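# Close both cupboard doors fully with a two-armed robot

## Task

Push both cupboard doors completely closed so they stay shut without the robot holding them. Slamming either door, opening or closing, counts as failure, as does the robot toppling or being left leaning.

## Robot and tools

ROBOT. A LinearBot: an omnidirectional wheeled base with a column roughly 1.75 m high. A carriage slides along the column over 1.0 m (lift_m) and carries two identical arms, each with six joints and a two-finger gripper. The arm bases sit near 0.57 m + lift_m above the floor, with carriage parts hanging about 0.15 m lower. A hand reaches up to 0.78 m from its shoulder but only about 0.38 m below its arm base. A hand is about 0.16 m long and 0.1 m wide (0.14 m with fingers open). Parked arm joints 1-6: 0, 0.05, 0.05, 1.45, 0, 0. With both parked the robot is about 0.95 m wide and 0.7 m long. The wheel motors are weak (2 N m), so the base registers contact_stop after only a light push. Cameras: carriage_camera is fixed on the carriage, facing forward and tilted about 20 degrees down. left_wrist_camera and right_wrist_camera look out beyond the fingertips. The carriage camera and parked fingertips reach up to about 0.45 m above the arm bases.

FRAMES. Base frame: origin on the floor below the base centre, x forward, y left, z up. left_hand and right_hand are reported in this frame as the point midway between the finger pads. Their quat_wxyz rotates base axes into hand axes. The hand z axis runs along the fingers, and the fingers open along hand y. A hand pointing straight up with joints 1, 5 and 6 at 0 reads (1, 0, 0, 0). The odometry frame is the base frame as it was at scene start. base_odometry integrates wheel rotation, so wheel slip shows up as travel. Heading is positive to the left, ranging -3.142 to 3.142. Hand readings drift from the truth, more at long reach.

execute_actions. Arguments: actions (a list holding one action, or empty to just get state and images) and cameras (a list drawn from carriage_camera, left_wrist_camera, right_wrist_camera, all; omitted, null or ["all"] returns every camera, [] returns none). An action may contain base, joints, or both, all starting together. base takes exactly one command, an offset measured from the base position in the latest state report: translate_m (metres, forward positive, -2 to 2), strafe_m (metres, left positive, -2 to 2) or rotate_rad (radians, counter-clockwise positive, -6.3 to 6.3). joints is one dictionary naming joints from both arms plus the lift, each an absolute target. lift_m 0 to 1 m. For each arm (left_ / right_ prefix): joint1_rad -2.617 to 3.054 (turn about vertical, 0 forward, positive left); joint2_rad 0 to 3.141 (shoulder: 0 upper arm level pointing back, 1.57 upright, 3.14 level pointing forward); joint3_rad 0 to 3.141 (elbow, 0 folded, 3.14 straight); joint4_rad -1.57 to 1.57 (wrist pitch, positive lifts fingertips); joint5_rad -1.57 to 1.57 (wrist yaw, positive swings fingertips right, opposite to joint 1); joint6_rad -2.094 to 2.094 (roll about the finger axis, positive clockwise seen from the forearm); gripper_m 0 to 0.093 (pad gap in metres). An action runs at most 15 s. Joints or base left out may keep pushing toward older targets without any status showing it. Unknown keys or out-of-range numbers get the call rejected with no motion. If a result reports a stop, any further execute_actions, wait or finished_scene calls in the same reply are skipped.

wait: seconds, 0 to 10; nothing new is commanded and the scene carries on. zoom_image: camera plus region [x0, y0, x1, y1] in pixels of that camera's latest full image, top-left origin, no larger than 504 by 504. finished_scene: scene, the number of the scene being ended; irreversible, and the doors must already stay shut on their own.

RESULT LINES. base_status and joint_status describe how each motion ended: done (for the base, wheels turned the commanded amount, slip included; a 1-2 mm move may stop short yet say done), off_target (resting away from target, possibly still pushing), contact_stop or time_out (target dropped, holds in place). "joint command not followed" plus a cause line means a self-collision check blocked that arm's targets (gripper still runs); such joints show not_followed and may be retried on later actions. To free a blocked arm, move it alone clear of the other arm first, then the other arm in a later action. on_its_own lists uncommanded motion; "held at" is a target, not a position. motor_effort gives percent of maximum, peak in brackets; readings carry fixed bias and noise. A lift effort that keeps dropping while lowering means a hand rests on something. drive_wheels larger at rest than after free driving means the base is still pressing. Joint torques are total drive output with offsets and noise. ARM HIT flags a hard self-collision. MOTOR HOT appears from 75 °C; at 90 °C the arm halts for 10 s; at 100 °C it goes limp and falls. Both show as OVER-TEMPERATURE FAULT, and affected keys read limit_stop_at_motor_heat (resend the target). Outstretched arms heat quickly even empty, and heat builds while you deliberate, since the robot keeps holding the last command meanwhile.

CAUTIONS. Push doors gently and steadily; never let one swing hard. The base stops only after contact and may coast up to about 0.3 m after an arm touches something; arms have no contact stop and snap to target once freed. After a blocked drive, back off about 0.2 m along the way you came (undo a turn by turning back), repeat if still pressed; a retry may stop spuriously. Avoid driving backward into an edge the column has slipped under. The robot tips most easily with the carriage high, arms extended, loads held or when pulling; only images reveal a lean. Never let the arms strike or squeeze each other.

Each tool is called after "Request:" as a command line: name --argument value for each argument, lists and objects as JSON in quotes; but a table of rows of numbers goes row by row, as --pt "numbers of a row", without its own name.

## Session

Request:
execute_actions --actions '[]'

Scene clock: 0.00 s.
Joint torques (N m, as the arm reports them, + toward a larger angle): no reading
base_odometry: x=+0.000 y=+0.000 heading=+0.000 (m, m, rad; odometry frame)
base_status: not commanded
joint_positions: lift_m=+0.303 left_joint1_rad=+0.025 left_joint2_rad=+0.053 left_joint3_rad=+0.032 left_joint4_rad=+1.427 left_joint5_rad=-0.051 left_joint6_rad=-0.051 left_gripper_m=+0.094 right_joint1_rad=+0.025 right_joint2_rad=+0.042 right_joint3_rad=+0.052 right_joint4_rad=+1.429 right_joint5_rad=-0.027 right_joint6_rad=-0.010 right_gripper_m=+0.095
joint_status: not commanded
motor_effort: lift_m=+26 drive_wheels=+0 (%)
left_hand: x=+0.3060 y=+0.3277 z=+1.2992 quat_wxyz=(+0.996, -0.029, +0.081, -0.011) (m; base frame)
right_hand: x=+0.2959 y=-0.3123 z=+1.3052 quat_wxyz=(+0.998, -0.015, +0.065, +0.008) (m; base frame)
pictures: carriage_camera, left_wrist_camera, right_wrist_camera
Images, in order (width x height): carriage_camera 504x504, left_wrist_camera 504x504, right_wrist_camera 504x504.

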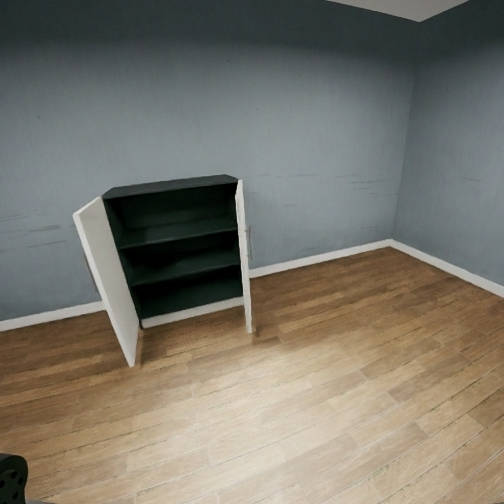

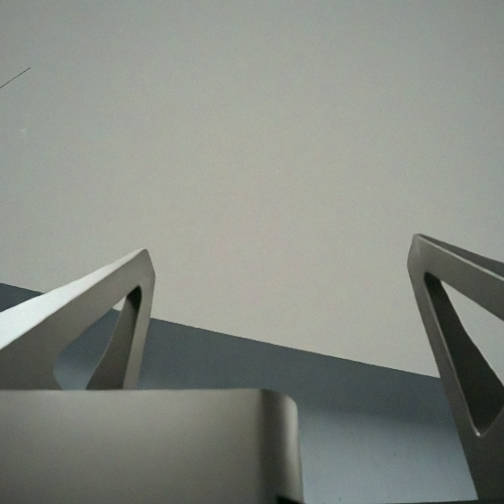

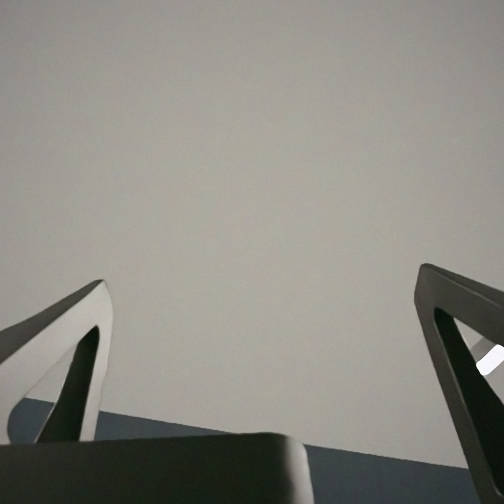

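Request:
execute_actions --actions '[{"base":{"rotate_rad":0.4},"joints":{"lift_m":0.1,"left_gripper_m":0,"right_gripper_m":0}}]' --cameras '[]'

Request:
execute_actions --actions '[{"base":{"strafe_m":-0.43}}]' --cameras '[]'

Request:
execute_actions --actions '[{"base":{"translate_m":0.7},"joints":{"left_joint1_rad":0.7,"right_joint1_rad":-0.7,"left_joint2_rad":1.8,"right_joint2_rad":1.8,"left_joint3_rad":1.5,"right_joint3_rad":1.5,"left_joint4_rad":0.3,"right_joint4_rad":0.3}}]' --cameras '["carriage_camera"]'

Scene clock: 9.10 s.
Joint torques (N m, as the arm reports them, + toward a larger angle): left_arm=[ 0.14  4.42  7.4  -0.1   0.13  0.01] | right_arm=[ 0.12  4.96  6.63 -0.09 -0.03 -0.1 ]
base_odometry: x=+0.000 y=+0.000 heading=+0.399 (m, m, rad; odometry frame)
base_status: done
joint_positions: lift_m=+0.100 left_joint1_rad=+0.025 left_joint2_rad=+0.053 left_joint3_rad=+0.032 left_joint4_rad=+1.426 left_joint5_rad=-0.051 left_joint6_rad=-0.051 left_gripper_m=+0.000 right_joint1_rad=+0.025 right_joint2_rad=+0.042 right_joint3_rad=+0.052 right_joint4_rad=+1.429 right_joint5_rad=-0.027 right_joint6_rad=-0.010 right_gripper_m=+0.001
joint_status: all done
motor_effort: lift_m=+27(27) drive_wheels=+11(31) (%)
left_hand: x=+0.3061 y=+0.3277 z=+1.0966 quat_wxyz=(+0.996, -0.029, +0.082, -0.011) (m; base frame)
right_hand: x=+0.2961 y=-0.3123 z=+1.1026 quat_wxyz=(+0.998, -0.015, +0.066, +0.008) (m; base frame)
pictures: none
No camera images: the call's "cameras" was empty. Leave "cameras" out to get every camera's image.

Scene clock: 12.13 s.
Joint torques (N m, as the arm reports them, + toward a larger angle): left_arm=[ 0.13  4.44  7.39 -0.11  0.13  0.01] | right_arm=[ 0.1   5.    6.6  -0.1  -0.06 -0.1 ]
base_odometry: x=+0.168 y=-0.396 heading=+0.400 (m, m, rad; odometry frame)
base_status: done
joint_positions: lift_m=+0.100 left_joint1_rad=+0.025 left_joint2_rad=+0.053 left_joint3_rad=+0.032 left_joint4_rad=+1.426 left_joint5_rad=-0.051 left_joint6_rad=-0.051 left_gripper_m=+0.000 right_joint1_rad=+0.025 right_joint2_rad=+0.042 right_joint3_rad=+0.052 right_joint4_rad=+1.429 right_joint5_rad=-0.027 right_joint6_rad=-0.010 right_gripper_m=+0.001
joint_status: not commanded
motor_effort: lift_m=+27(27) drive_wheels=-9(45) (%)
left_hand: x=+0.3061 y=+0.3277 z=+1.0966 quat_wxyz=(+0.996, -0.029, +0.082, -0.011) (m; base frame)
right_hand: x=+0.2961 y=-0.3123 z=+1.1026 quat_wxyz=(+0.998, -0.015, +0.066, +0.008) (m; base frame)
pictures: none
No camera images: the call's "cameras" was empty. Leave "cameras" out to get every camera's image.

Scene clock: 15.87 s.
Joint torques (N m, as the arm reports them, + toward a larger angle): left_arm=[  0.44 -11.38  11.28   2.47   0.1    0.01] | right_arm=[ -0.33 -12.65  10.96   2.17  -0.06  -0.1 ]
base_odometry: x=+0.813 y=-0.124 heading=+0.399 (m, m, rad; odometry frame)
base_status: done
joint_positions: lift_m=+0.100 left_joint1_rad=+0.696 left_joint2_rad=+1.801 left_joint3_rad=+1.482 left_joint4_rad=+0.293 left_joint5_rad=-0.051 left_joint6_rad=-0.051 left_gripper_m=+0.000 right_joint1_rad=-0.694 right_joint2_rad=+1.800 right_joint3_rad=+1.482 right_joint4_rad=+0.305 right_joint5_rad=-0.027 right_joint6_rad=-0.010 right_gripper_m=+0.001
joint_status: all done
motor_effort: lift_m=+26(26) drive_wheels=-9(43) (%)
left_hand: x=+0.7006 y=+0.6948 z=+1.0163 quat_wxyz=(+0.656, -0.278, +0.660, +0.239) (m; base frame)
right_hand: x=+0.7100 y=-0.6834 z=+1.0197 quat_wxyz=(+0.663, +0.230, +0.674, -0.233) (m; base frame)
pictures: carriage_camera
Images, in order (width x height): carriage_camera 504x504.

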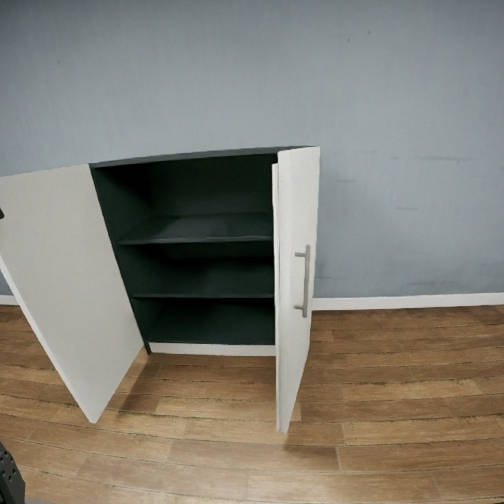

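Request:
execute_actions --actions '[{"base":{"strafe_m":0.17},"joints":{"lift_m":0,"left_joint4_rad":0,"right_joint4_rad":0,"left_joint1_rad":0.9,"left_joint5_rad":0.6,"right_joint5_rad":-0.6}}]' --cameras '[]'

Request:
execute_actions --actions '[{"base":{"translate_m":0.22}}]'

Scene clock: 24.53 s.
Joint torques (N m, as the arm reports them, + toward a larger angle): left_arm=[  0.07 -11.05   9.9    2.34   0.29   0.03] | right_arm=[ -0.07 -12.36   9.32   2.07  -0.25  -0.11]
base_odometry: x=+0.747 y=+0.033 heading=+0.399 (m, m, rad; odometry frame)
base_status: done
joint_positions: lift_m=+0.003 left_joint1_rad=+0.902 left_joint2_rad=+1.800 left_joint3_rad=+1.495 left_joint4_rad=-0.007 left_joint5_rad=+0.593 left_joint6_rad=-0.051 left_gripper_m=+0.000 right_joint1_rad=-0.697 right_joint2_rad=+1.799 right_joint3_rad=+1.498 right_joint4_rad=+0.003 right_joint5_rad=-0.596 right_joint6_rad=-0.010 right_gripper_m=+0.001
joint_status: all done
joint sent to its limit — the command would take lift_m past its lower limit, so that joint was sent only as far as its limit.
motor_effort: lift_m=+26(27) drive_wheels=-4(40) (%)
left_hand: x=+0.6721 y=+0.6802 z=+0.8626 quat_wxyz=(+0.611, -0.201, +0.766, +0.017) (m; base frame)
right_hand: x=+0.7379 y=-0.5894 z=+0.8662 quat_wxyz=(+0.615, +0.095, +0.783, +0.025) (m; base frame)
pictures: none
No camera images: the call's "cameras" was empty. Leave "cameras" out to get every camera's image.

Scene clock: 26.80 s.
Joint torques (N m, as the arm reports them, + toward a larger angle): left_arm=[ -0.26 -11.15   9.94   2.32   0.26   0.02] | right_arm=[ -0.08 -12.33   9.42   2.07  -0.24  -0.11]
base_odometry: x=+0.950 y=+0.119 heading=+0.400 (m, m, rad; odometry frame)
base_status: done
joint_positions: lift_m=+0.003 left_joint1_rad=+0.905 left_joint2_rad=+1.800 left_joint3_rad=+1.495 left_joint4_rad=-0.004 left_joint5_rad=+0.597 left_joint6_rad=-0.050 left_gripper_m=+0.000 right_joint1_rad=-0.697 right_joint2_rad=+1.799 right_joint3_rad=+1.498 right_joint4_rad=+0.005 right_joint5_rad=-0.596 right_joint6_rad=-0.010 right_gripper_m=+0.001
joint_status: not commanded
motor_effort: lift_m=+26(26) drive_wheels=-9(39) (%)
left_hand: x=+0.6713 y=+0.6810 z=+0.8633 quat_wxyz=(+0.612, -0.201, +0.765, +0.018) (m; base frame)
right_hand: x=+0.7380 y=-0.5895 z=+0.8666 quat_wxyz=(+0.615, +0.094, +0.782, +0.024) (m; base frame)
pictures: carriage_camera, left_wrist_camera, right_wrist_camera
Images, in order (width x height): carriage_camera 504x504, left_wrist_camera 504x504, right_wrist_camera 504x504.

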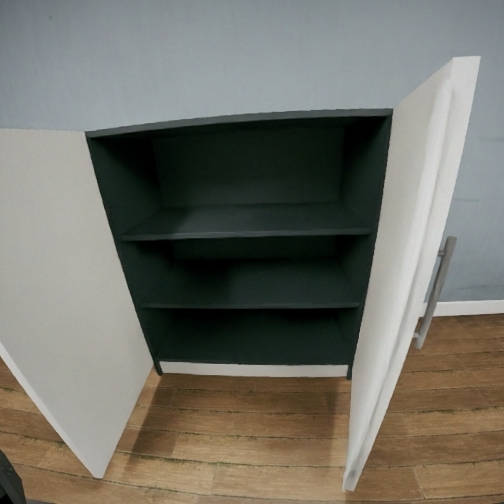

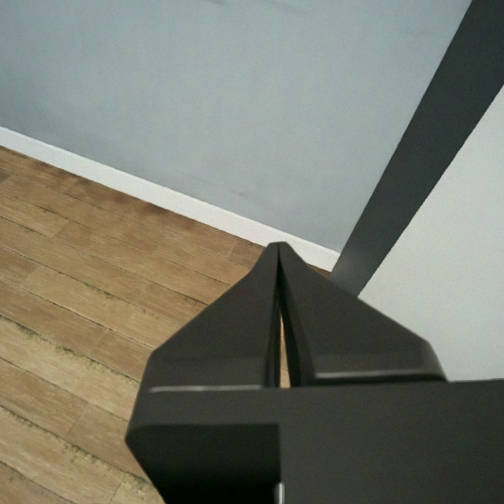

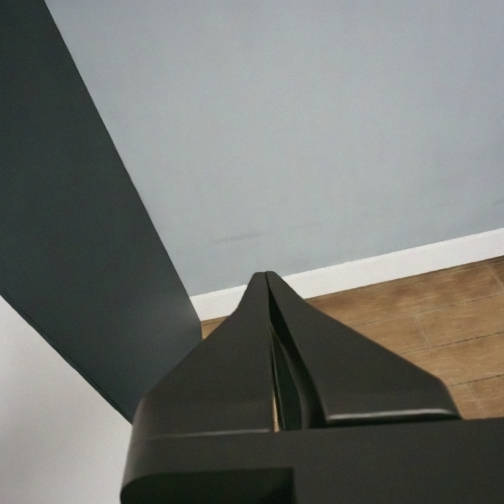

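Both outside. Swing in gradually.

Request:
execute_actions --actions '[{"joints":{"left_joint1_rad":0.7,"right_joint1_rad":-0.45}}]' --cameras '[]'

Request:
execute_actions --actions '[{"joints":{"left_joint1_rad":0.5,"right_joint1_rad":-0.3}}]' --cameras '["carriage_camera"]'

Request:
execute_actions --actions '[{"joints":{"left_joint1_rad":0.3,"right_joint1_rad":-0.15}}]' --cameras '[]'

Request:
execute_actions --actions '[{"joints":{"left_joint1_rad":0.1,"right_joint1_rad":0}}]' --cameras '["carriage_camera"]'

Scene clock: 31.73 s.
Joint torques (N m, as the arm reports them, + toward a larger angle): left_arm=[  0.6  -11.02   9.93   2.29   0.18   0.02] | right_arm=[ -0.65 -12.45   9.3    2.07  -0.16  -0.11]
base_odometry: x=+0.950 y=+0.119 heading=+0.400 (m, m, rad; odometry frame)
base_status: not commanded
joint_positions: lift_m=+0.003 left_joint1_rad=+0.694 left_joint2_rad=+1.800 left_joint3_rad=+1.495 left_joint4_rad=-0.002 left_joint5_rad=+0.603 left_joint6_rad=-0.050 left_gripper_m=+0.000 right_joint1_rad=-0.440 right_joint2_rad=+1.799 right_joint3_rad=+1.498 right_joint4_rad=+0.006 right_joint5_rad=-0.603 right_joint6_rad=-0.010 right_gripper_m=+0.001
joint_status: all done
motor_effort: lift_m=+26(26) drive_wheels=+9(16) (%)
left_hand: x=+0.7385 y=+0.5866 z=+0.8638 quat_wxyz=(+0.611, -0.117, +0.781, -0.049) (m; base frame)
right_hand: x=+0.7914 y=-0.4587 z=+0.8671 quat_wxyz=(+0.608, -0.009, +0.787, +0.106) (m; base frame)
pictures: none
No camera images: the call's "cameras" was empty. Leave "cameras" out to get every camera's image.

Scene clock: 32.53 s.
Joint torques (N m, as the arm reports them, + toward a larger angle): left_arm=[ -0.19 -10.96  10.04   2.28   0.24   0.  ] | right_arm=[ -0.69 -12.49   9.46   2.06  -0.14  -0.11]
base_odometry: x=+0.950 y=+0.119 heading=+0.400 (m, m, rad; odometry frame)
base_status: not commanded
joint_positions: lift_m=+0.003 left_joint1_rad=+0.505 left_joint2_rad=+1.799 left_joint3_rad=+1.495 left_joint4_rad=+0.001 left_joint5_rad=+0.597 left_joint6_rad=-0.048 left_gripper_m=+0.000 right_joint1_rad=-0.291 right_joint2_rad=+1.799 right_joint3_rad=+1.498 right_joint4_rad=+0.008 right_joint5_rad=-0.603 right_joint6_rad=-0.010 right_gripper_m=+0.001
joint_status: all done
motor_effort: lift_m=+26(26) drive_wheels=+9(7) (%)
left_hand: x=+0.7808 y=+0.4932 z=+0.8648 quat_wxyz=(+0.605, -0.042, +0.788, -0.103) (m; base frame)
right_hand: x=+0.8065 y=-0.3789 z=+0.8673 quat_wxyz=(+0.598, -0.068, +0.784, +0.150) (m; base frame)
pictures: carriage_camera
Images, in order (width x height): carriage_camera 504x504.

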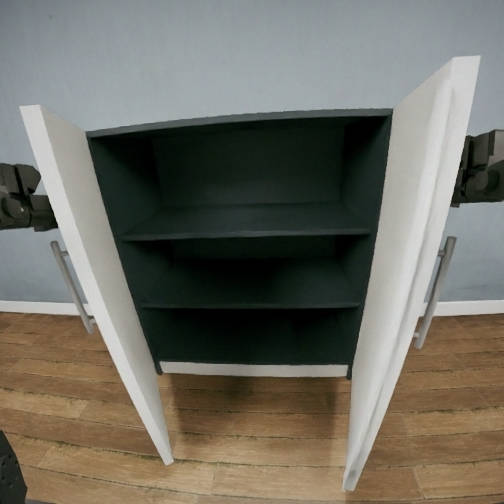

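Scene clock: 33.80 s.
Joint torques (N m, as the arm reports them, + toward a larger angle): left_arm=[  0.64 -11.     9.94   2.24   0.3    0.  ] | right_arm=[  0.73 -12.     9.45   2.07  -0.24  -0.11]
base_odometry: x=+0.949 y=+0.119 heading=+0.400 (m, m, rad; odometry frame)
base_status: not commanded
joint_positions: lift_m=+0.003 left_joint1_rad=+0.294 left_joint2_rad=+1.799 left_joint3_rad=+1.495 left_joint4_rad=+0.005 left_joint5_rad=+0.590 left_joint6_rad=-0.048 left_gripper_m=+0.000 right_joint1_rad=-0.158 right_joint2_rad=+1.794 right_joint3_rad=+1.498 right_joint4_rad=+0.005 right_joint5_rad=-0.592 right_joint6_rad=-0.010 right_gripper_m=+0.001
joint_status: all done
motor_effort: lift_m=+26(26) drive_wheels=+11(17) (%)
left_hand: x=+0.8065 y=+0.3824 z=+0.8654 quat_wxyz=(+0.593, +0.039, +0.788, -0.163) (m; base frame)
right_hand: x=+0.8096 y=-0.3080 z=+0.8687 quat_wxyz=(+0.588, -0.117, +0.778, +0.185) (m; base frame)
pictures: none
No camera images: the call's "cameras" was empty. Leave "cameras" out to get every camera's image.

Scene clock: 34.73 s.
Joint torques (N m, as the arm reports them, + toward a larger angle): left_arm=[  0.6  -10.98   9.87   2.26   0.24   0.  ] | right_arm=[ -0.03 -11.23   9.37   2.13  -0.29  -0.11]
base_odometry: x=+0.949 y=+0.119 heading=+0.400 (m, m, rad; odometry frame)
base_status: not commanded
joint_positions: lift_m=+0.003 left_joint1_rad=+0.093 left_joint2_rad=+1.799 left_joint3_rad=+1.495 left_joint4_rad=+0.003 left_joint5_rad=+0.600 left_joint6_rad=-0.048 left_gripper_m=+0.000 right_joint1_rad=+0.003 right_joint2_rad=+1.787 right_joint3_rad=+1.498 right_joint4_rad=+0.001 right_joint5_rad=-0.592 right_joint6_rad=-0.010 right_gripper_m=+0.001
joint_status: all done
motor_effort: lift_m=+26(26) drive_wheels=+10(11) (%)
left_hand: x=+0.8076 y=+0.2713 z=+0.8652 quat_wxyz=(+0.572, +0.120, +0.780, -0.225) (m; base frame)
right_hand: x=+0.7992 y=-0.2203 z=+0.8719 quat_wxyz=(+0.573, -0.179, +0.765, +0.232) (m; base frame)
pictures: carriage_camera
Images, in order (width x height): carriage_camera 504x504.

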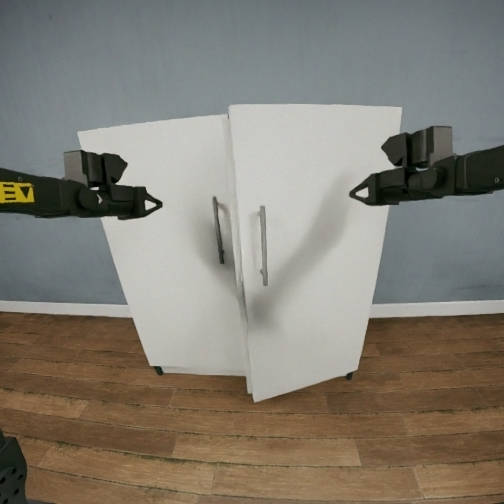

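Doors coast freely.

Request:
execute_actions --actions '[{"base":{"translate_m":0.12},"joints":{"left_joint1_rad":-0.1,"right_joint1_rad":0.15,"left_joint5_rad":0.3,"right_joint5_rad":-0.3}}]'

Scene clock: 38.63 s.
Joint torques (N m, as the arm reports them, + toward a larger angle): left_arm=[ 0.06 -7.27 10.02  3.38 -0.33 -0.01] | right_arm=[ 0.37 -3.1   9.38  4.    1.04 -0.11]
base_odometry: x=+1.059 y=+0.165 heading=+0.400 (m, m, rad; odometry frame)
base_status: done
joint_positions: lift_m=+0.003 left_joint1_rad=-0.099 left_joint2_rad=+1.761 left_joint3_rad=+1.495 left_joint4_rad=-0.098 left_joint5_rad=+0.343 left_joint6_rad=-0.048 left_gripper_m=+0.000 right_joint1_rad=+0.146 right_joint2_rad=+1.707 right_joint3_rad=+1.498 right_joint4_rad=-0.208 right_joint5_rad=-0.408 right_joint6_rad=-0.010 right_gripper_m=+0.001
joint_status: left_joint5_rad off_target (ended at +0.343, target +0.300); right_joint5_rad off_target (ended at -0.409, target -0.300); the others done
motor_effort: lift_m=+26(26) drive_wheels=+38(47) (%)
left_hand: x=+0.7975 y=+0.2067 z=+0.8565 quat_wxyz=(+0.547, +0.117, +0.809, -0.181) (m; base frame)
right_hand: x=+0.7675 y=-0.1745 z=+0.8635 quat_wxyz=(+0.521, -0.174, +0.810, +0.206) (m; base frame)
pictures: carriage_camera, left_wrist_camera, right_wrist_camera
Images, in order (width x height): carriage_camera 504x504, left_wrist_camera 504x504, right_wrist_camera 504x504.

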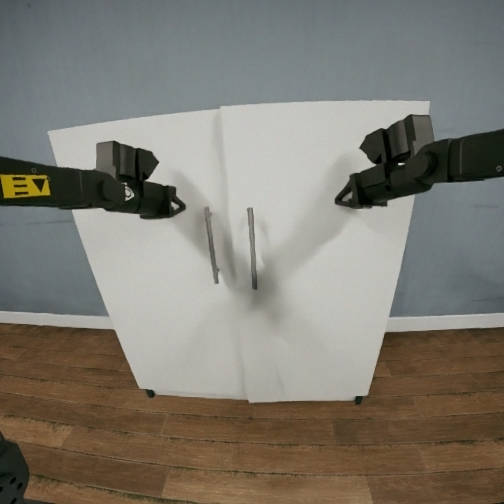

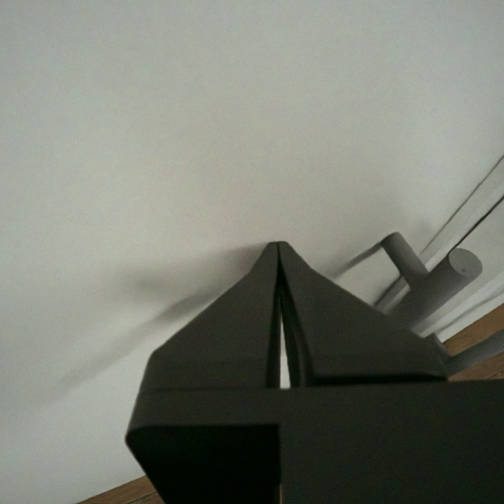

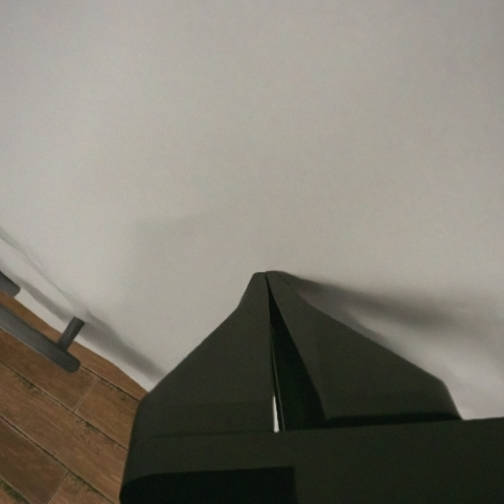

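Request:
execute_actions --actions '[]'

Scene clock: 40.97 s.
Joint torques (N m, as the arm reports them, + toward a larger angle): left_arm=[ 0.06 -7.27 10.02  3.38 -0.33  0.  ] | right_arm=[ 0.39 -3.1   9.38  3.99  1.04 -0.11]
base_odometry: x=+1.059 y=+0.165 heading=+0.400 (m, m, rad; odometry frame)
base_status: done
joint_positions: lift_m=+0.003 left_joint1_rad=-0.099 left_joint2_rad=+1.761 left_joint3_rad=+1.495 left_joint4_rad=-0.098 left_joint5_rad=+0.343 left_joint6_rad=-0.048 left_gripper_m=+0.000 right_joint1_rad=+0.146 right_joint2_rad=+1.707 right_joint3_rad=+1.498 right_joint4_rad=-0.208 right_joint5_rad=-0.408 right_joint6_rad=-0.010 right_gripper_m=+0.001
joint_status: left_joint5_rad off_target (ended at +0.343, target +0.300); right_joint5_rad off_target (ended at -0.409, target -0.300); the others done
motor_effort: lift_m=+26(26) drive_wheels=+39(47) (%)
left_hand: x=+0.7975 y=+0.2067 z=+0.8565 quat_wxyz=(+0.547, +0.117, +0.809, -0.181) (m; base frame)
right_hand: x=+0.7675 y=-0.1745 z=+0.8635 quat_wxyz=(+0.521, -0.174, +0.810, +0.206) (m; base frame)
pictures: carriage_camera, left_wrist_camera, right_wrist_camera
Images, in order (width x height): carriage_camera 504x504, left_wrist_camera 504x504, right_wrist_camera 504x504.

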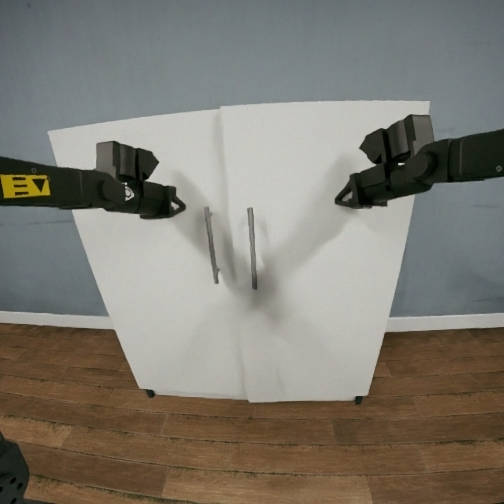

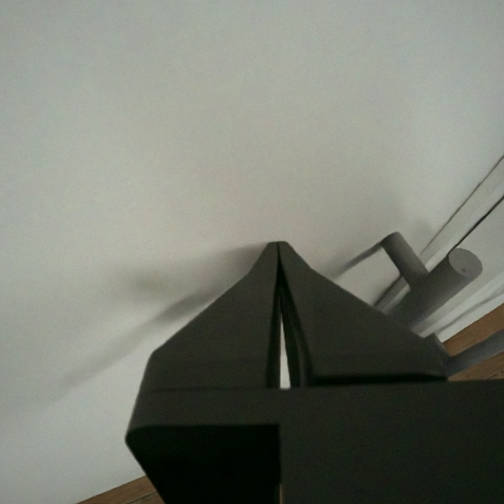

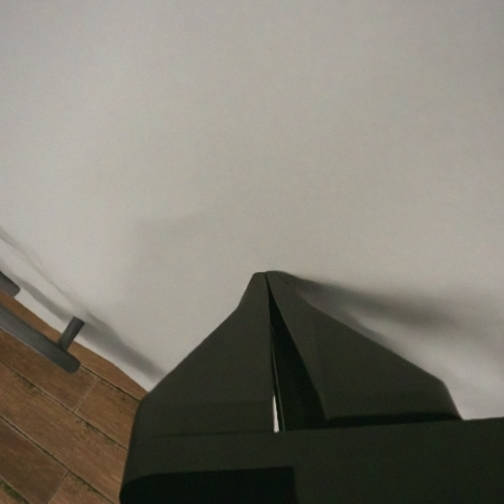

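Request:
execute_actions --actions '[{"base":{"translate_m":-0.2}}]' --cameras '[]'

Request:
execute_actions --actions '[{"base":{"strafe_m":-0.18},"joints":{"left_joint1_rad":0,"left_joint2_rad":1.9,"left_joint3_rad":1.25,"left_joint4_rad":0.65,"left_joint5_rad":0,"left_gripper_m":0.09,"right_joint2_rad":1.0,"right_joint3_rad":0.7,"right_joint5_rad":0}}]'

Scene clock: 48.70 s.
Joint torques (N m, as the arm reports them, + toward a larger angle): left_arm=[  0.05 -10.2   10.08   2.44   0.08  -0.01] | right_arm=[  0.25 -11.68   9.56   2.15  -0.05  -0.11]
base_odometry: x=+0.875 y=+0.087 heading=+0.401 (m, m, rad; odometry frame)
base_status: done
joint_positions: lift_m=+0.003 left_joint1_rad=-0.099 left_joint2_rad=+1.791 left_joint3_rad=+1.495 left_joint4_rad=-0.006 left_joint5_rad=+0.307 left_joint6_rad=-0.048 left_gripper_m=+0.000 right_joint1_rad=+0.148 right_joint2_rad=+1.792 right_joint3_rad=+1.498 right_joint4_rad=+0.004 right_joint5_rad=-0.307 right_joint6_rad=-0.010 right_gripper_m=+0.001
joint_status: not commanded
on_its_own: left_joint5_rad moved -0.036 to your old target +0.300; right_joint5_rad moved +0.101 to your old target -0.300
motor_effort: lift_m=+26(26) drive_wheels=-4(33) (%)
left_hand: x=+0.8120 y=+0.2112 z=+0.8610 quat_wxyz=(+0.575, +0.111, +0.793, -0.166) (m; base frame)
right_hand: x=+0.8072 y=-0.1841 z=+0.8640 quat_wxyz=(+0.581, -0.154, +0.783, +0.163) (m; base frame)
pictures: none
No camera images: the call's "cameras" was empty. Leave "cameras" out to get every camera's image.

Scene clock: 50.80 s.
Joint torques (N m, as the arm reports them, + toward a larger angle): left_arm=[  0.05 -12.9    9.64   2.46   0.05  -0.01] | right_arm=[ 0.18 -4.09  7.88  2.19 -0.01 -0.1 ]
base_odometry: x=+0.945 y=-0.079 heading=+0.400 (m, m, rad; odometry frame)
base_status: done
joint_positions: lift_m=+0.003 left_joint1_rad=+0.001 left_joint2_rad=+1.912 left_joint3_rad=+1.244 left_joint4_rad=+0.645 left_joint5_rad=+0.004 left_joint6_rad=-0.048 left_gripper_m=+0.090 right_joint1_rad=+0.149 right_joint2_rad=+1.008 right_joint3_rad=+0.717 right_joint4_rad=+0.007 right_joint5_rad=-0.006 right_joint6_rad=-0.010 right_gripper_m=+0.001
joint_status: all done
motor_effort: lift_m=+26(26) drive_wheels=-4(40) (%)
left_hand: x=+0.8470 y=+0.3179 z=+0.8263 quat_wxyz=(+0.699, -0.016, +0.715, -0.018) (m; base frame)
right_hand: x=+0.6261 y=-0.2625 z=+0.8295 quat_wxyz=(+0.598, -0.065, +0.797, +0.044) (m; base frame)
pictures: carriage_camera, left_wrist_camera, right_wrist_camera
Images, in order (width x height): carriage_camera 504x504, left_wrist_camera 504x504, right_wrist_camera 504x504.

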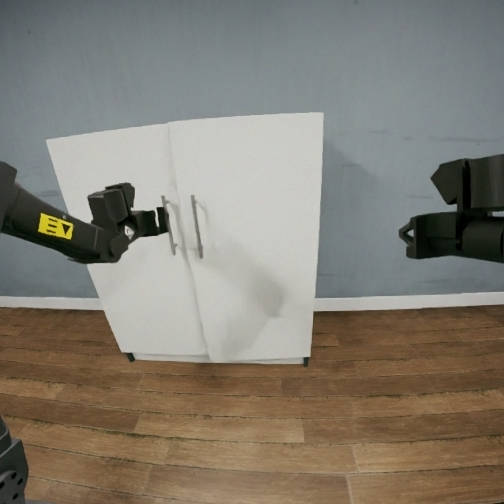

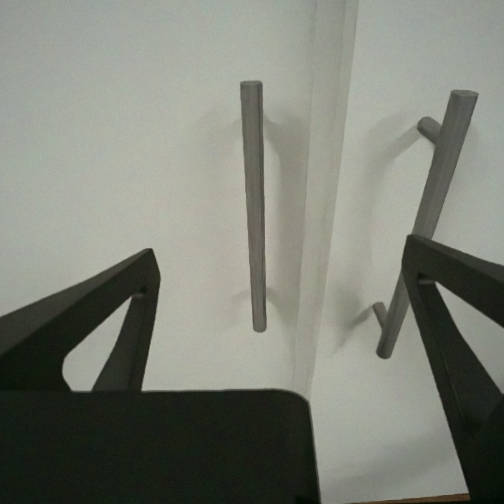

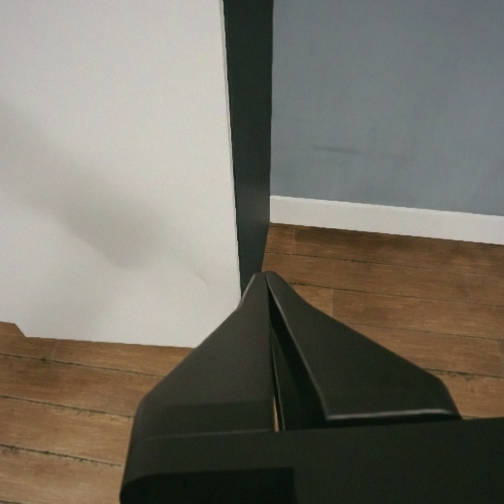

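Request:
execute_actions --actions '[{"base":{"translate_m":0.12},"joints":{"left_joint1_rad":0.035,"left_joint4_rad":0.55,"left_gripper_m":0.06}}]'

Scene clock: 54.43 s.
Joint torques (N m, as the arm reports them, + toward a larger angle): left_arm=[  0.21 -12.75   9.66   2.42   0.05  -0.02] | right_arm=[ 0.21 -4.    7.87  2.16 -0.01 -0.1 ]
base_odometry: x=+1.055 y=-0.032 heading=+0.399 (m, m, rad; odometry frame)
base_status: done
joint_positions: lift_m=+0.003 left_joint1_rad=+0.034 left_joint2_rad=+1.911 left_joint3_rad=+1.244 left_joint4_rad=+0.552 left_joint5_rad=+0.004 left_joint6_rad=-0.048 left_gripper_m=+0.060 right_joint1_rad=+0.149 right_joint2_rad=+1.007 right_joint3_rad=+0.717 right_joint4_rad=+0.008 right_joint5_rad=-0.006 right_joint6_rad=-0.010 right_gripper_m=+0.001
joint_status: all done
motor_effort: lift_m=+26(26) drive_wheels=-8(38) (%)
left_hand: x=+0.8449 y=+0.3369 z=+0.8043 quat_wxyz=(+0.665, -0.029, +0.746, -0.006) (m; base frame)
right_hand: x=+0.6261 y=-0.2625 z=+0.8298 quat_wxyz=(+0.599, -0.065, +0.797, +0.044) (m; base frame)
pictures: carriage_camera, left_wrist_camera, right_wrist_camera
Images, in order (width x height): carriage_camera 504x504, left_wrist_camera 504x504, right_wrist_camera 504x504.

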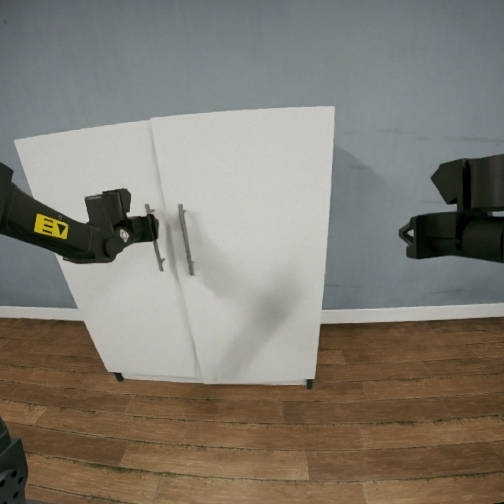

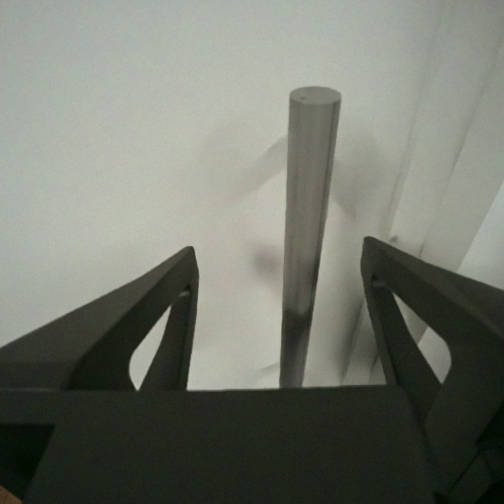

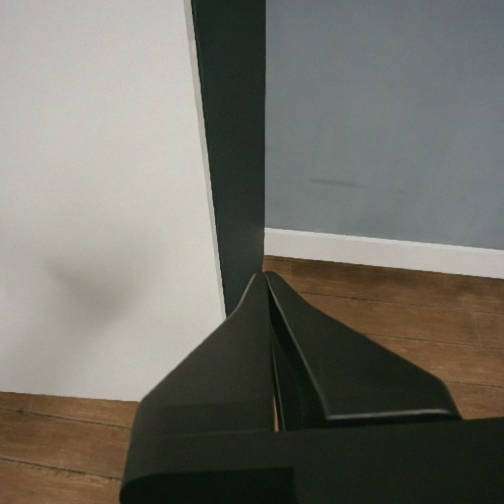

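Request:
execute_actions --actions '[{"base":{"translate_m":0.02},"joints":{"left_gripper_m":0}}]' --cameras '[]'

Request:
execute_actions --actions '[{"base":{"translate_m":-0.12},"joints":{"left_joint1_rad":0.07}}]' --cameras '[]'

Request:
execute_actions --actions '[{"base":{"translate_m":-0.1},"joints":{"left_joint1_rad":0.17}}]' --cameras '["carriage_camera"]'

Scene clock: 58.60 s.
Joint torques (N m, as the arm reports them, + toward a larger angle): left_arm=[ 0.77 -7.64 12.05  3.14 -0.17 -0.11] | right_arm=[ 0.19 -4.03  7.99  2.2  -0.03 -0.1 ]
base_odometry: x=+1.073 y=-0.025 heading=+0.399 (m, m, rad; odometry frame)
base_status: done
joint_positions: lift_m=+0.003 left_joint1_rad=+0.026 left_joint2_rad=+1.859 left_joint3_rad=+1.219 left_joint4_rad=+0.481 left_joint5_rad=+0.023 left_joint6_rad=-0.038 left_gripper_m=+0.011 right_joint1_rad=+0.149 right_joint2_rad=+1.007 right_joint3_rad=+0.717 right_joint4_rad=+0.008 right_joint5_rad=-0.003 right_joint6_rad=-0.010 right_gripper_m=+0.001
joint_status: left_gripper_m off_target (ended at +0.011, target +0.000)
motor_effort: lift_m=+26(26) drive_wheels=+28(43) (%)
left_hand: x=+0.8333 y=+0.3289 z=+0.8037 quat_wxyz=(+0.648, -0.017, +0.761, -0.012) (m; base frame)
right_hand: x=+0.6262 y=-0.2629 z=+0.8300 quat_wxyz=(+0.599, -0.064, +0.797, +0.043) (m; base frame)
pictures: none
No camera images: the call's "cameras" was empty. Leave "cameras" out to get every camera's image.

Scene clock: 60.27 s.
Joint torques (N m, as the arm reports them, + toward a larger angle): left_arm=[ -0.01 -11.78   9.82   2.56   0.04  -0.15] | right_arm=[ 0.23 -4.01  7.88  2.18 -0.03 -0.1 ]
base_odometry: x=+0.963 y=-0.072 heading=+0.399 (m, m, rad; odometry frame)
base_status: done
joint_positions: lift_m=+0.003 left_joint1_rad=+0.072 left_joint2_rad=+1.902 left_joint3_rad=+1.243 left_joint4_rad=+0.537 left_joint5_rad=+0.005 left_joint6_rad=-0.036 left_gripper_m=+0.011 right_joint1_rad=+0.149 right_joint2_rad=+1.007 right_joint3_rad=+0.717 right_joint4_rad=+0.009 right_joint5_rad=-0.003 right_joint6_rad=-0.010 right_gripper_m=+0.001
joint_status: all done
motor_effort: lift_m=+26(26) drive_wheels=-5(39) (%)
left_hand: x=+0.8422 y=+0.3587 z=+0.8049 quat_wxyz=(+0.662, -0.039, +0.748, +0.010) (m; base frame)
right_hand: x=+0.6262 y=-0.2629 z=+0.8300 quat_wxyz=(+0.599, -0.064, +0.797, +0.043) (m; base frame)
pictures: none
No camera images: the call's "cameras" was empty. Leave "cameras" out to get every camera's image.

Scene clock: 61.90 s.
Joint torques (N m, as the arm reports them, + toward a larger angle): left_arm=[ -0.79 -11.99   9.83   2.57   0.3   -0.17] | right_arm=[ 0.21 -4.02  7.88  2.17 -0.03 -0.1 ]
base_odometry: x=+0.871 y=-0.111 heading=+0.399 (m, m, rad; odometry frame)
base_status: done
joint_positions: lift_m=+0.003 left_joint1_rad=+0.183 left_joint2_rad=+1.902 left_joint3_rad=+1.243 left_joint4_rad=+0.537 left_joint5_rad=-0.018 left_joint6_rad=-0.034 left_gripper_m=+0.011 right_joint1_rad=+0.149 right_joint2_rad=+1.007 right_joint3_rad=+0.717 right_joint4_rad=+0.009 right_joint5_rad=-0.003 right_joint6_rad=-0.010 right_gripper_m=+0.001
joint_status: all done
motor_effort: lift_m=+26(26) drive_wheels=-3(35) (%)
left_hand: x=+0.8334 y=+0.4265 z=+0.8050 quat_wxyz=(+0.660, -0.087, +0.744, +0.056) (m; base frame)
right_hand: x=+0.6262 y=-0.2629 z=+0.8301 quat_wxyz=(+0.599, -0.064, +0.797, +0.043) (m; base frame)
pictures: carriage_camera
Images, in order (width x height): carriage_camera 504x504.

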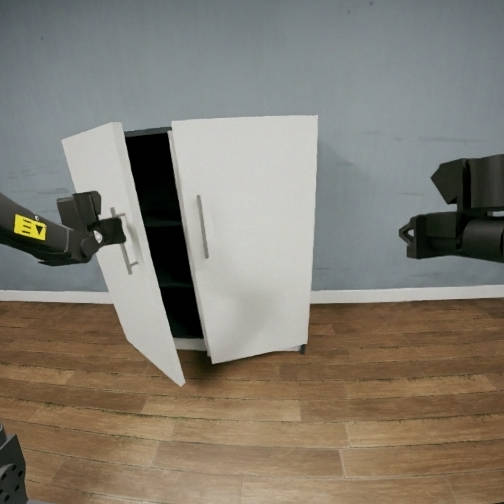

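Request:
execute_actions --actions '[{"joints":{"left_gripper_m":0.06,"right_joint1_rad":0.7,"right_joint2_rad":2.0,"right_joint3_rad":1.8,"right_joint5_rad":0.4}}]' --cameras '[]'

Request:
execute_actions --actions '[{"joints":{"left_joint2_rad":0.6,"left_joint3_rad":0.3,"left_joint4_rad":0.3}}]' --cameras '[]'

Request:
execute_actions --actions '[{"base":{"translate_m":0.17},"joints":{"left_gripper_m":0}}]' --cameras '["carriage_camera"]'

Scene clock: 69.17 s.
Joint torques (N m, as the arm reports them, + toward a larger angle): left_arm=[ -0.4  -11.95   9.82   2.51   0.2   -0.06] | right_arm=[ -0.15 -14.21  10.15   2.12   0.06  -0.1 ]
base_odometry: x=+0.871 y=-0.111 heading=+0.399 (m, m, rad; odometry frame)
base_status: not commanded
joint_positions: lift_m=+0.003 left_joint1_rad=+0.177 left_joint2_rad=+1.902 left_joint3_rad=+1.243 left_joint4_rad=+0.542 left_joint5_rad=-0.009 left_joint6_rad=-0.044 left_gripper_m=+0.060 right_joint1_rad=+0.703 right_joint2_rad=+1.993 right_joint3_rad=+1.790 right_joint4_rad=+0.013 right_joint5_rad=+0.393 right_joint6_rad=-0.010 right_gripper_m=+0.001
joint_status: all done
motor_effort: lift_m=+26(26) drive_wheels=-1(3) (%)
left_hand: x=+0.8344 y=+0.4217 z=+0.8062 quat_wxyz=(+0.663, -0.086, +0.742, +0.047) (m; base frame)
right_hand: x=+0.7705 y=+0.0253 z=+0.8942 quat_wxyz=(+0.639, -0.147, +0.752, +0.070) (m; base frame)
pictures: none
No camera images: the call's "cameras" was empty. Leave "cameras" out to get every camera's image.

Scene clock: 70.77 s.
Joint torques (N m, as the arm reports them, + toward a larger angle): left_arm=[-0.42 -0.98  8.67  2.36  0.19 -0.06] | right_arm=[ -0.07 -14.13  10.17   2.09   0.06  -0.09]
base_odometry: x=+0.871 y=-0.111 heading=+0.399 (m, m, rad; odometry frame)
base_status: not commanded
joint_positions: lift_m=+0.003 left_joint1_rad=+0.177 left_joint2_rad=+0.610 left_joint3_rad=+0.311 left_joint4_rad=+0.301 left_joint5_rad=-0.008 left_joint6_rad=-0.044 left_gripper_m=+0.060 right_joint1_rad=+0.703 right_joint2_rad=+1.993 right_joint3_rad=+1.790 right_joint4_rad=+0.013 right_joint5_rad=+0.393 right_joint6_rad=-0.010 right_gripper_m=+0.001
joint_status: all done
motor_effort: lift_m=+26(26) drive_wheels=-1(2) (%)
left_hand: x=+0.5596 y=+0.3724 z=+0.8248 quat_wxyz=(+0.706, -0.081, +0.702, +0.050) (m; base frame)
right_hand: x=+0.7705 y=+0.0253 z=+0.8942 quat_wxyz=(+0.639, -0.147, +0.752, +0.070) (m; base frame)
pictures: none
No camera images: the call's "cameras" was empty. Leave "cameras" out to get every camera's image.

Scene clock: 72.80 s.
Joint torques (N m, as the arm reports them, + toward a larger angle): left_arm=[-0.41 -0.98  8.62  2.37  0.19 -0.06] | right_arm=[  0.02 -14.15  10.15   2.1    0.05  -0.09]
base_odometry: x=+1.028 y=-0.045 heading=+0.398 (m, m, rad; odometry frame)
base_status: done
joint_positions: lift_m=+0.003 left_joint1_rad=+0.177 left_joint2_rad=+0.610 left_joint3_rad=+0.311 left_joint4_rad=+0.300 left_joint5_rad=-0.008 left_joint6_rad=-0.044 left_gripper_m=+0.000 right_joint1_rad=+0.703 right_joint2_rad=+1.993 right_joint3_rad=+1.790 right_joint4_rad=+0.011 right_joint5_rad=+0.395 right_joint6_rad=-0.010 right_gripper_m=+0.001
joint_status: all done
motor_effort: lift_m=+25(26) drive_wheels=-7(37) (%)
left_hand: x=+0.5596 y=+0.3723 z=+0.8246 quat_wxyz=(+0.706, -0.081, +0.702, +0.050) (m; base frame)
right_hand: x=+0.7705 y=+0.0250 z=+0.8939 quat_wxyz=(+0.638, -0.147, +0.753, +0.069) (m; base frame)
pictures: carriage_camera
Images, in order (width x height): carriage_camera 504x504.

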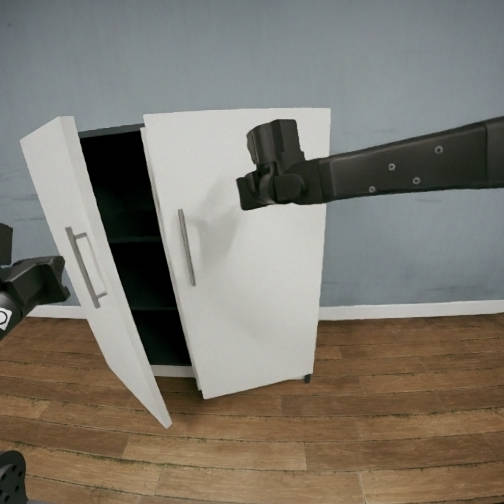

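Request:
execute_actions --actions '[{"base":{"translate_m":0.07},"joints":{"left_joint1_rad":0.6,"left_joint3_rad":0.55,"left_joint4_rad":0.1}}]' --cameras '[]'

Request:
execute_actions --actions '[{"base":{"translate_m":0.03}}]' --cameras '[]'

Request:
execute_actions --actions '[{"base":{"translate_m":0.03},"joints":{"left_joint2_rad":0.9,"left_joint3_rad":0.75}}]' --cameras '[]'

Request:
execute_actions --actions '[{"base":{"translate_m":-0.2},"joints":{"left_joint1_rad":0.3,"left_joint2_rad":1.7,"left_joint3_rad":1.4,"left_joint4_rad":0.2}}]' --cameras '["carriage_camera"]'

Scene clock: 78.50 s.
Joint torques (N m, as the arm reports them, + toward a larger angle): left_arm=[ 0.53 -0.82 10.    2.31  0.15 -0.05] | right_arm=[ -0.11 -14.11  10.23   2.15   0.05  -0.09]
base_odometry: x=+1.093 y=-0.018 heading=+0.397 (m, m, rad; odometry frame)
base_status: done
joint_positions: lift_m=+0.003 left_joint1_rad=+0.595 left_joint2_rad=+0.610 left_joint3_rad=+0.544 left_joint4_rad=+0.106 left_joint5_rad=-0.004 left_joint6_rad=-0.045 left_gripper_m=+0.000 right_joint1_rad=+0.704 right_joint2_rad=+1.991 right_joint3_rad=+1.790 right_joint4_rad=+0.007 right_joint5_rad=+0.395 right_joint6_rad=-0.010 right_gripper_m=+0.001
joint_status: all done
motor_effort: lift_m=+26(26) drive_wheels=-7(45) (%)
left_hand: x=+0.5094 y=+0.4853 z=+0.8927 quat_wxyz=(+0.694, -0.219, +0.657, +0.197) (m; base frame)
right_hand: x=+0.7696 y=+0.0252 z=+0.8940 quat_wxyz=(+0.637, -0.148, +0.753, +0.070) (m; base frame)
pictures: none
No camera images: the call's "cameras" was empty. Leave "cameras" out to get every camera's image.

Scene clock: 79.47 s.
Joint torques (N m, as the arm reports them, + toward a larger angle): left_arm=[ 0.48 -0.8  10.02  2.34  0.13 -0.05] | right_arm=[ -0.24 -13.83  10.17   2.15   0.05  -0.1 ]
base_odometry: x=+1.120 y=-0.007 heading=+0.397 (m, m, rad; odometry frame)
base_status: done
joint_positions: lift_m=+0.003 left_joint1_rad=+0.595 left_joint2_rad=+0.610 left_joint3_rad=+0.544 left_joint4_rad=+0.103 left_joint5_rad=-0.004 left_joint6_rad=-0.045 left_gripper_m=+0.000 right_joint1_rad=+0.704 right_joint2_rad=+1.989 right_joint3_rad=+1.790 right_joint4_rad=+0.006 right_joint5_rad=+0.395 right_joint6_rad=-0.010 right_gripper_m=+0.001
joint_status: not commanded
motor_effort: lift_m=+26(25) drive_wheels=-5(44) (%)
left_hand: x=+0.5095 y=+0.4853 z=+0.8920 quat_wxyz=(+0.693, -0.220, +0.658, +0.197) (m; base frame)
right_hand: x=+0.7692 y=+0.0251 z=+0.8950 quat_wxyz=(+0.638, -0.148, +0.753, +0.070) (m; base frame)
pictures: none
No camera images: the call's "cameras" was empty. Leave "cameras" out to get every camera's image.

Scene clock: 80.53 s.
Joint torques (N m, as the arm reports them, + toward a larger angle): left_arm=[ 0.49 -1.95 10.43  2.45  0.12 -0.05] | right_arm=[ -1.41 -12.6   10.13   2.42   0.17  -0.1 ]
base_odometry: x=+1.148 y=+0.005 heading=+0.396 (m, m, rad; odometry frame)
base_status: done
joint_positions: lift_m=+0.003 left_joint1_rad=+0.595 left_joint2_rad=+0.899 left_joint3_rad=+0.741 left_joint4_rad=+0.097 left_joint5_rad=-0.003 left_joint6_rad=-0.045 left_gripper_m=+0.000 right_joint1_rad=+0.720 right_joint2_rad=+1.976 right_joint3_rad=+1.790 right_joint4_rad=-0.024 right_joint5_rad=+0.389 right_joint6_rad=-0.010 right_gripper_m=+0.001
joint_status: all done
motor_effort: lift_m=+26(26) drive_wheels=+12(43) (%)
left_hand: x=+0.5548 y=+0.5159 z=+0.9003 quat_wxyz=(+0.659, -0.230, +0.691, +0.187) (m; base frame)
right_hand: x=+0.7602 y=+0.0315 z=+0.8959 quat_wxyz=(+0.631, -0.159, +0.756, +0.074) (m; base frame)
pictures: none
No camera images: the call's "cameras" was empty. Leave "cameras" out to get every camera's image.

Scene clock: 82.70 s.
Joint torques (N m, as the arm reports them, + toward a larger angle): left_arm=[  0.08 -10.24  11.57   2.49   0.19  -0.05] | right_arm=[ -0.25 -13.26  10.08   2.16   0.03  -0.09]
base_odometry: x=+0.963 y=-0.073 heading=+0.396 (m, m, rad; odometry frame)
base_status: done
joint_positions: lift_m=+0.003 left_joint1_rad=+0.300 left_joint2_rad=+1.700 left_joint3_rad=+1.379 left_joint4_rad=+0.194 left_joint5_rad=-0.008 left_joint6_rad=-0.044 left_gripper_m=+0.000 right_joint1_rad=+0.705 right_joint2_rad=+1.983 right_joint3_rad=+1.790 right_joint4_rad=+0.006 right_joint5_rad=+0.396 right_joint6_rad=-0.010 right_gripper_m=+0.001
joint_status: all done
motor_effort: lift_m=+26(26) drive_wheels=-4(37) (%)
left_hand: x=+0.7876 y=+0.4817 z=+0.8984 quat_wxyz=(+0.655, -0.131, +0.739, +0.087) (m; base frame)
right_hand: x=+0.7678 y=+0.0247 z=+0.8987 quat_wxyz=(+0.640, -0.147, +0.751, +0.071) (m; base frame)
pictures: carriage_camera
Images, in order (width x height): carriage_camera 504x504.

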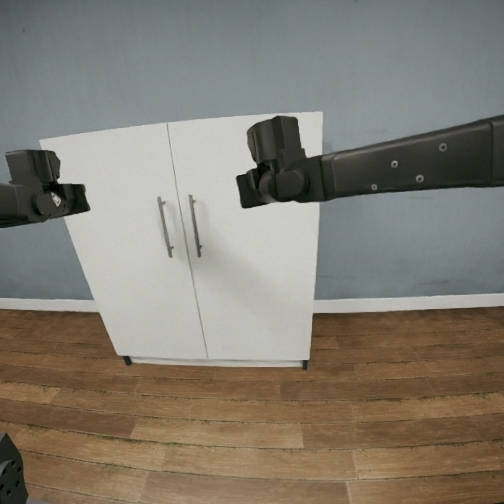

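Closed (hopefully gently).

Request:
finished_scene --scene 1

The scene is finished: the task was done.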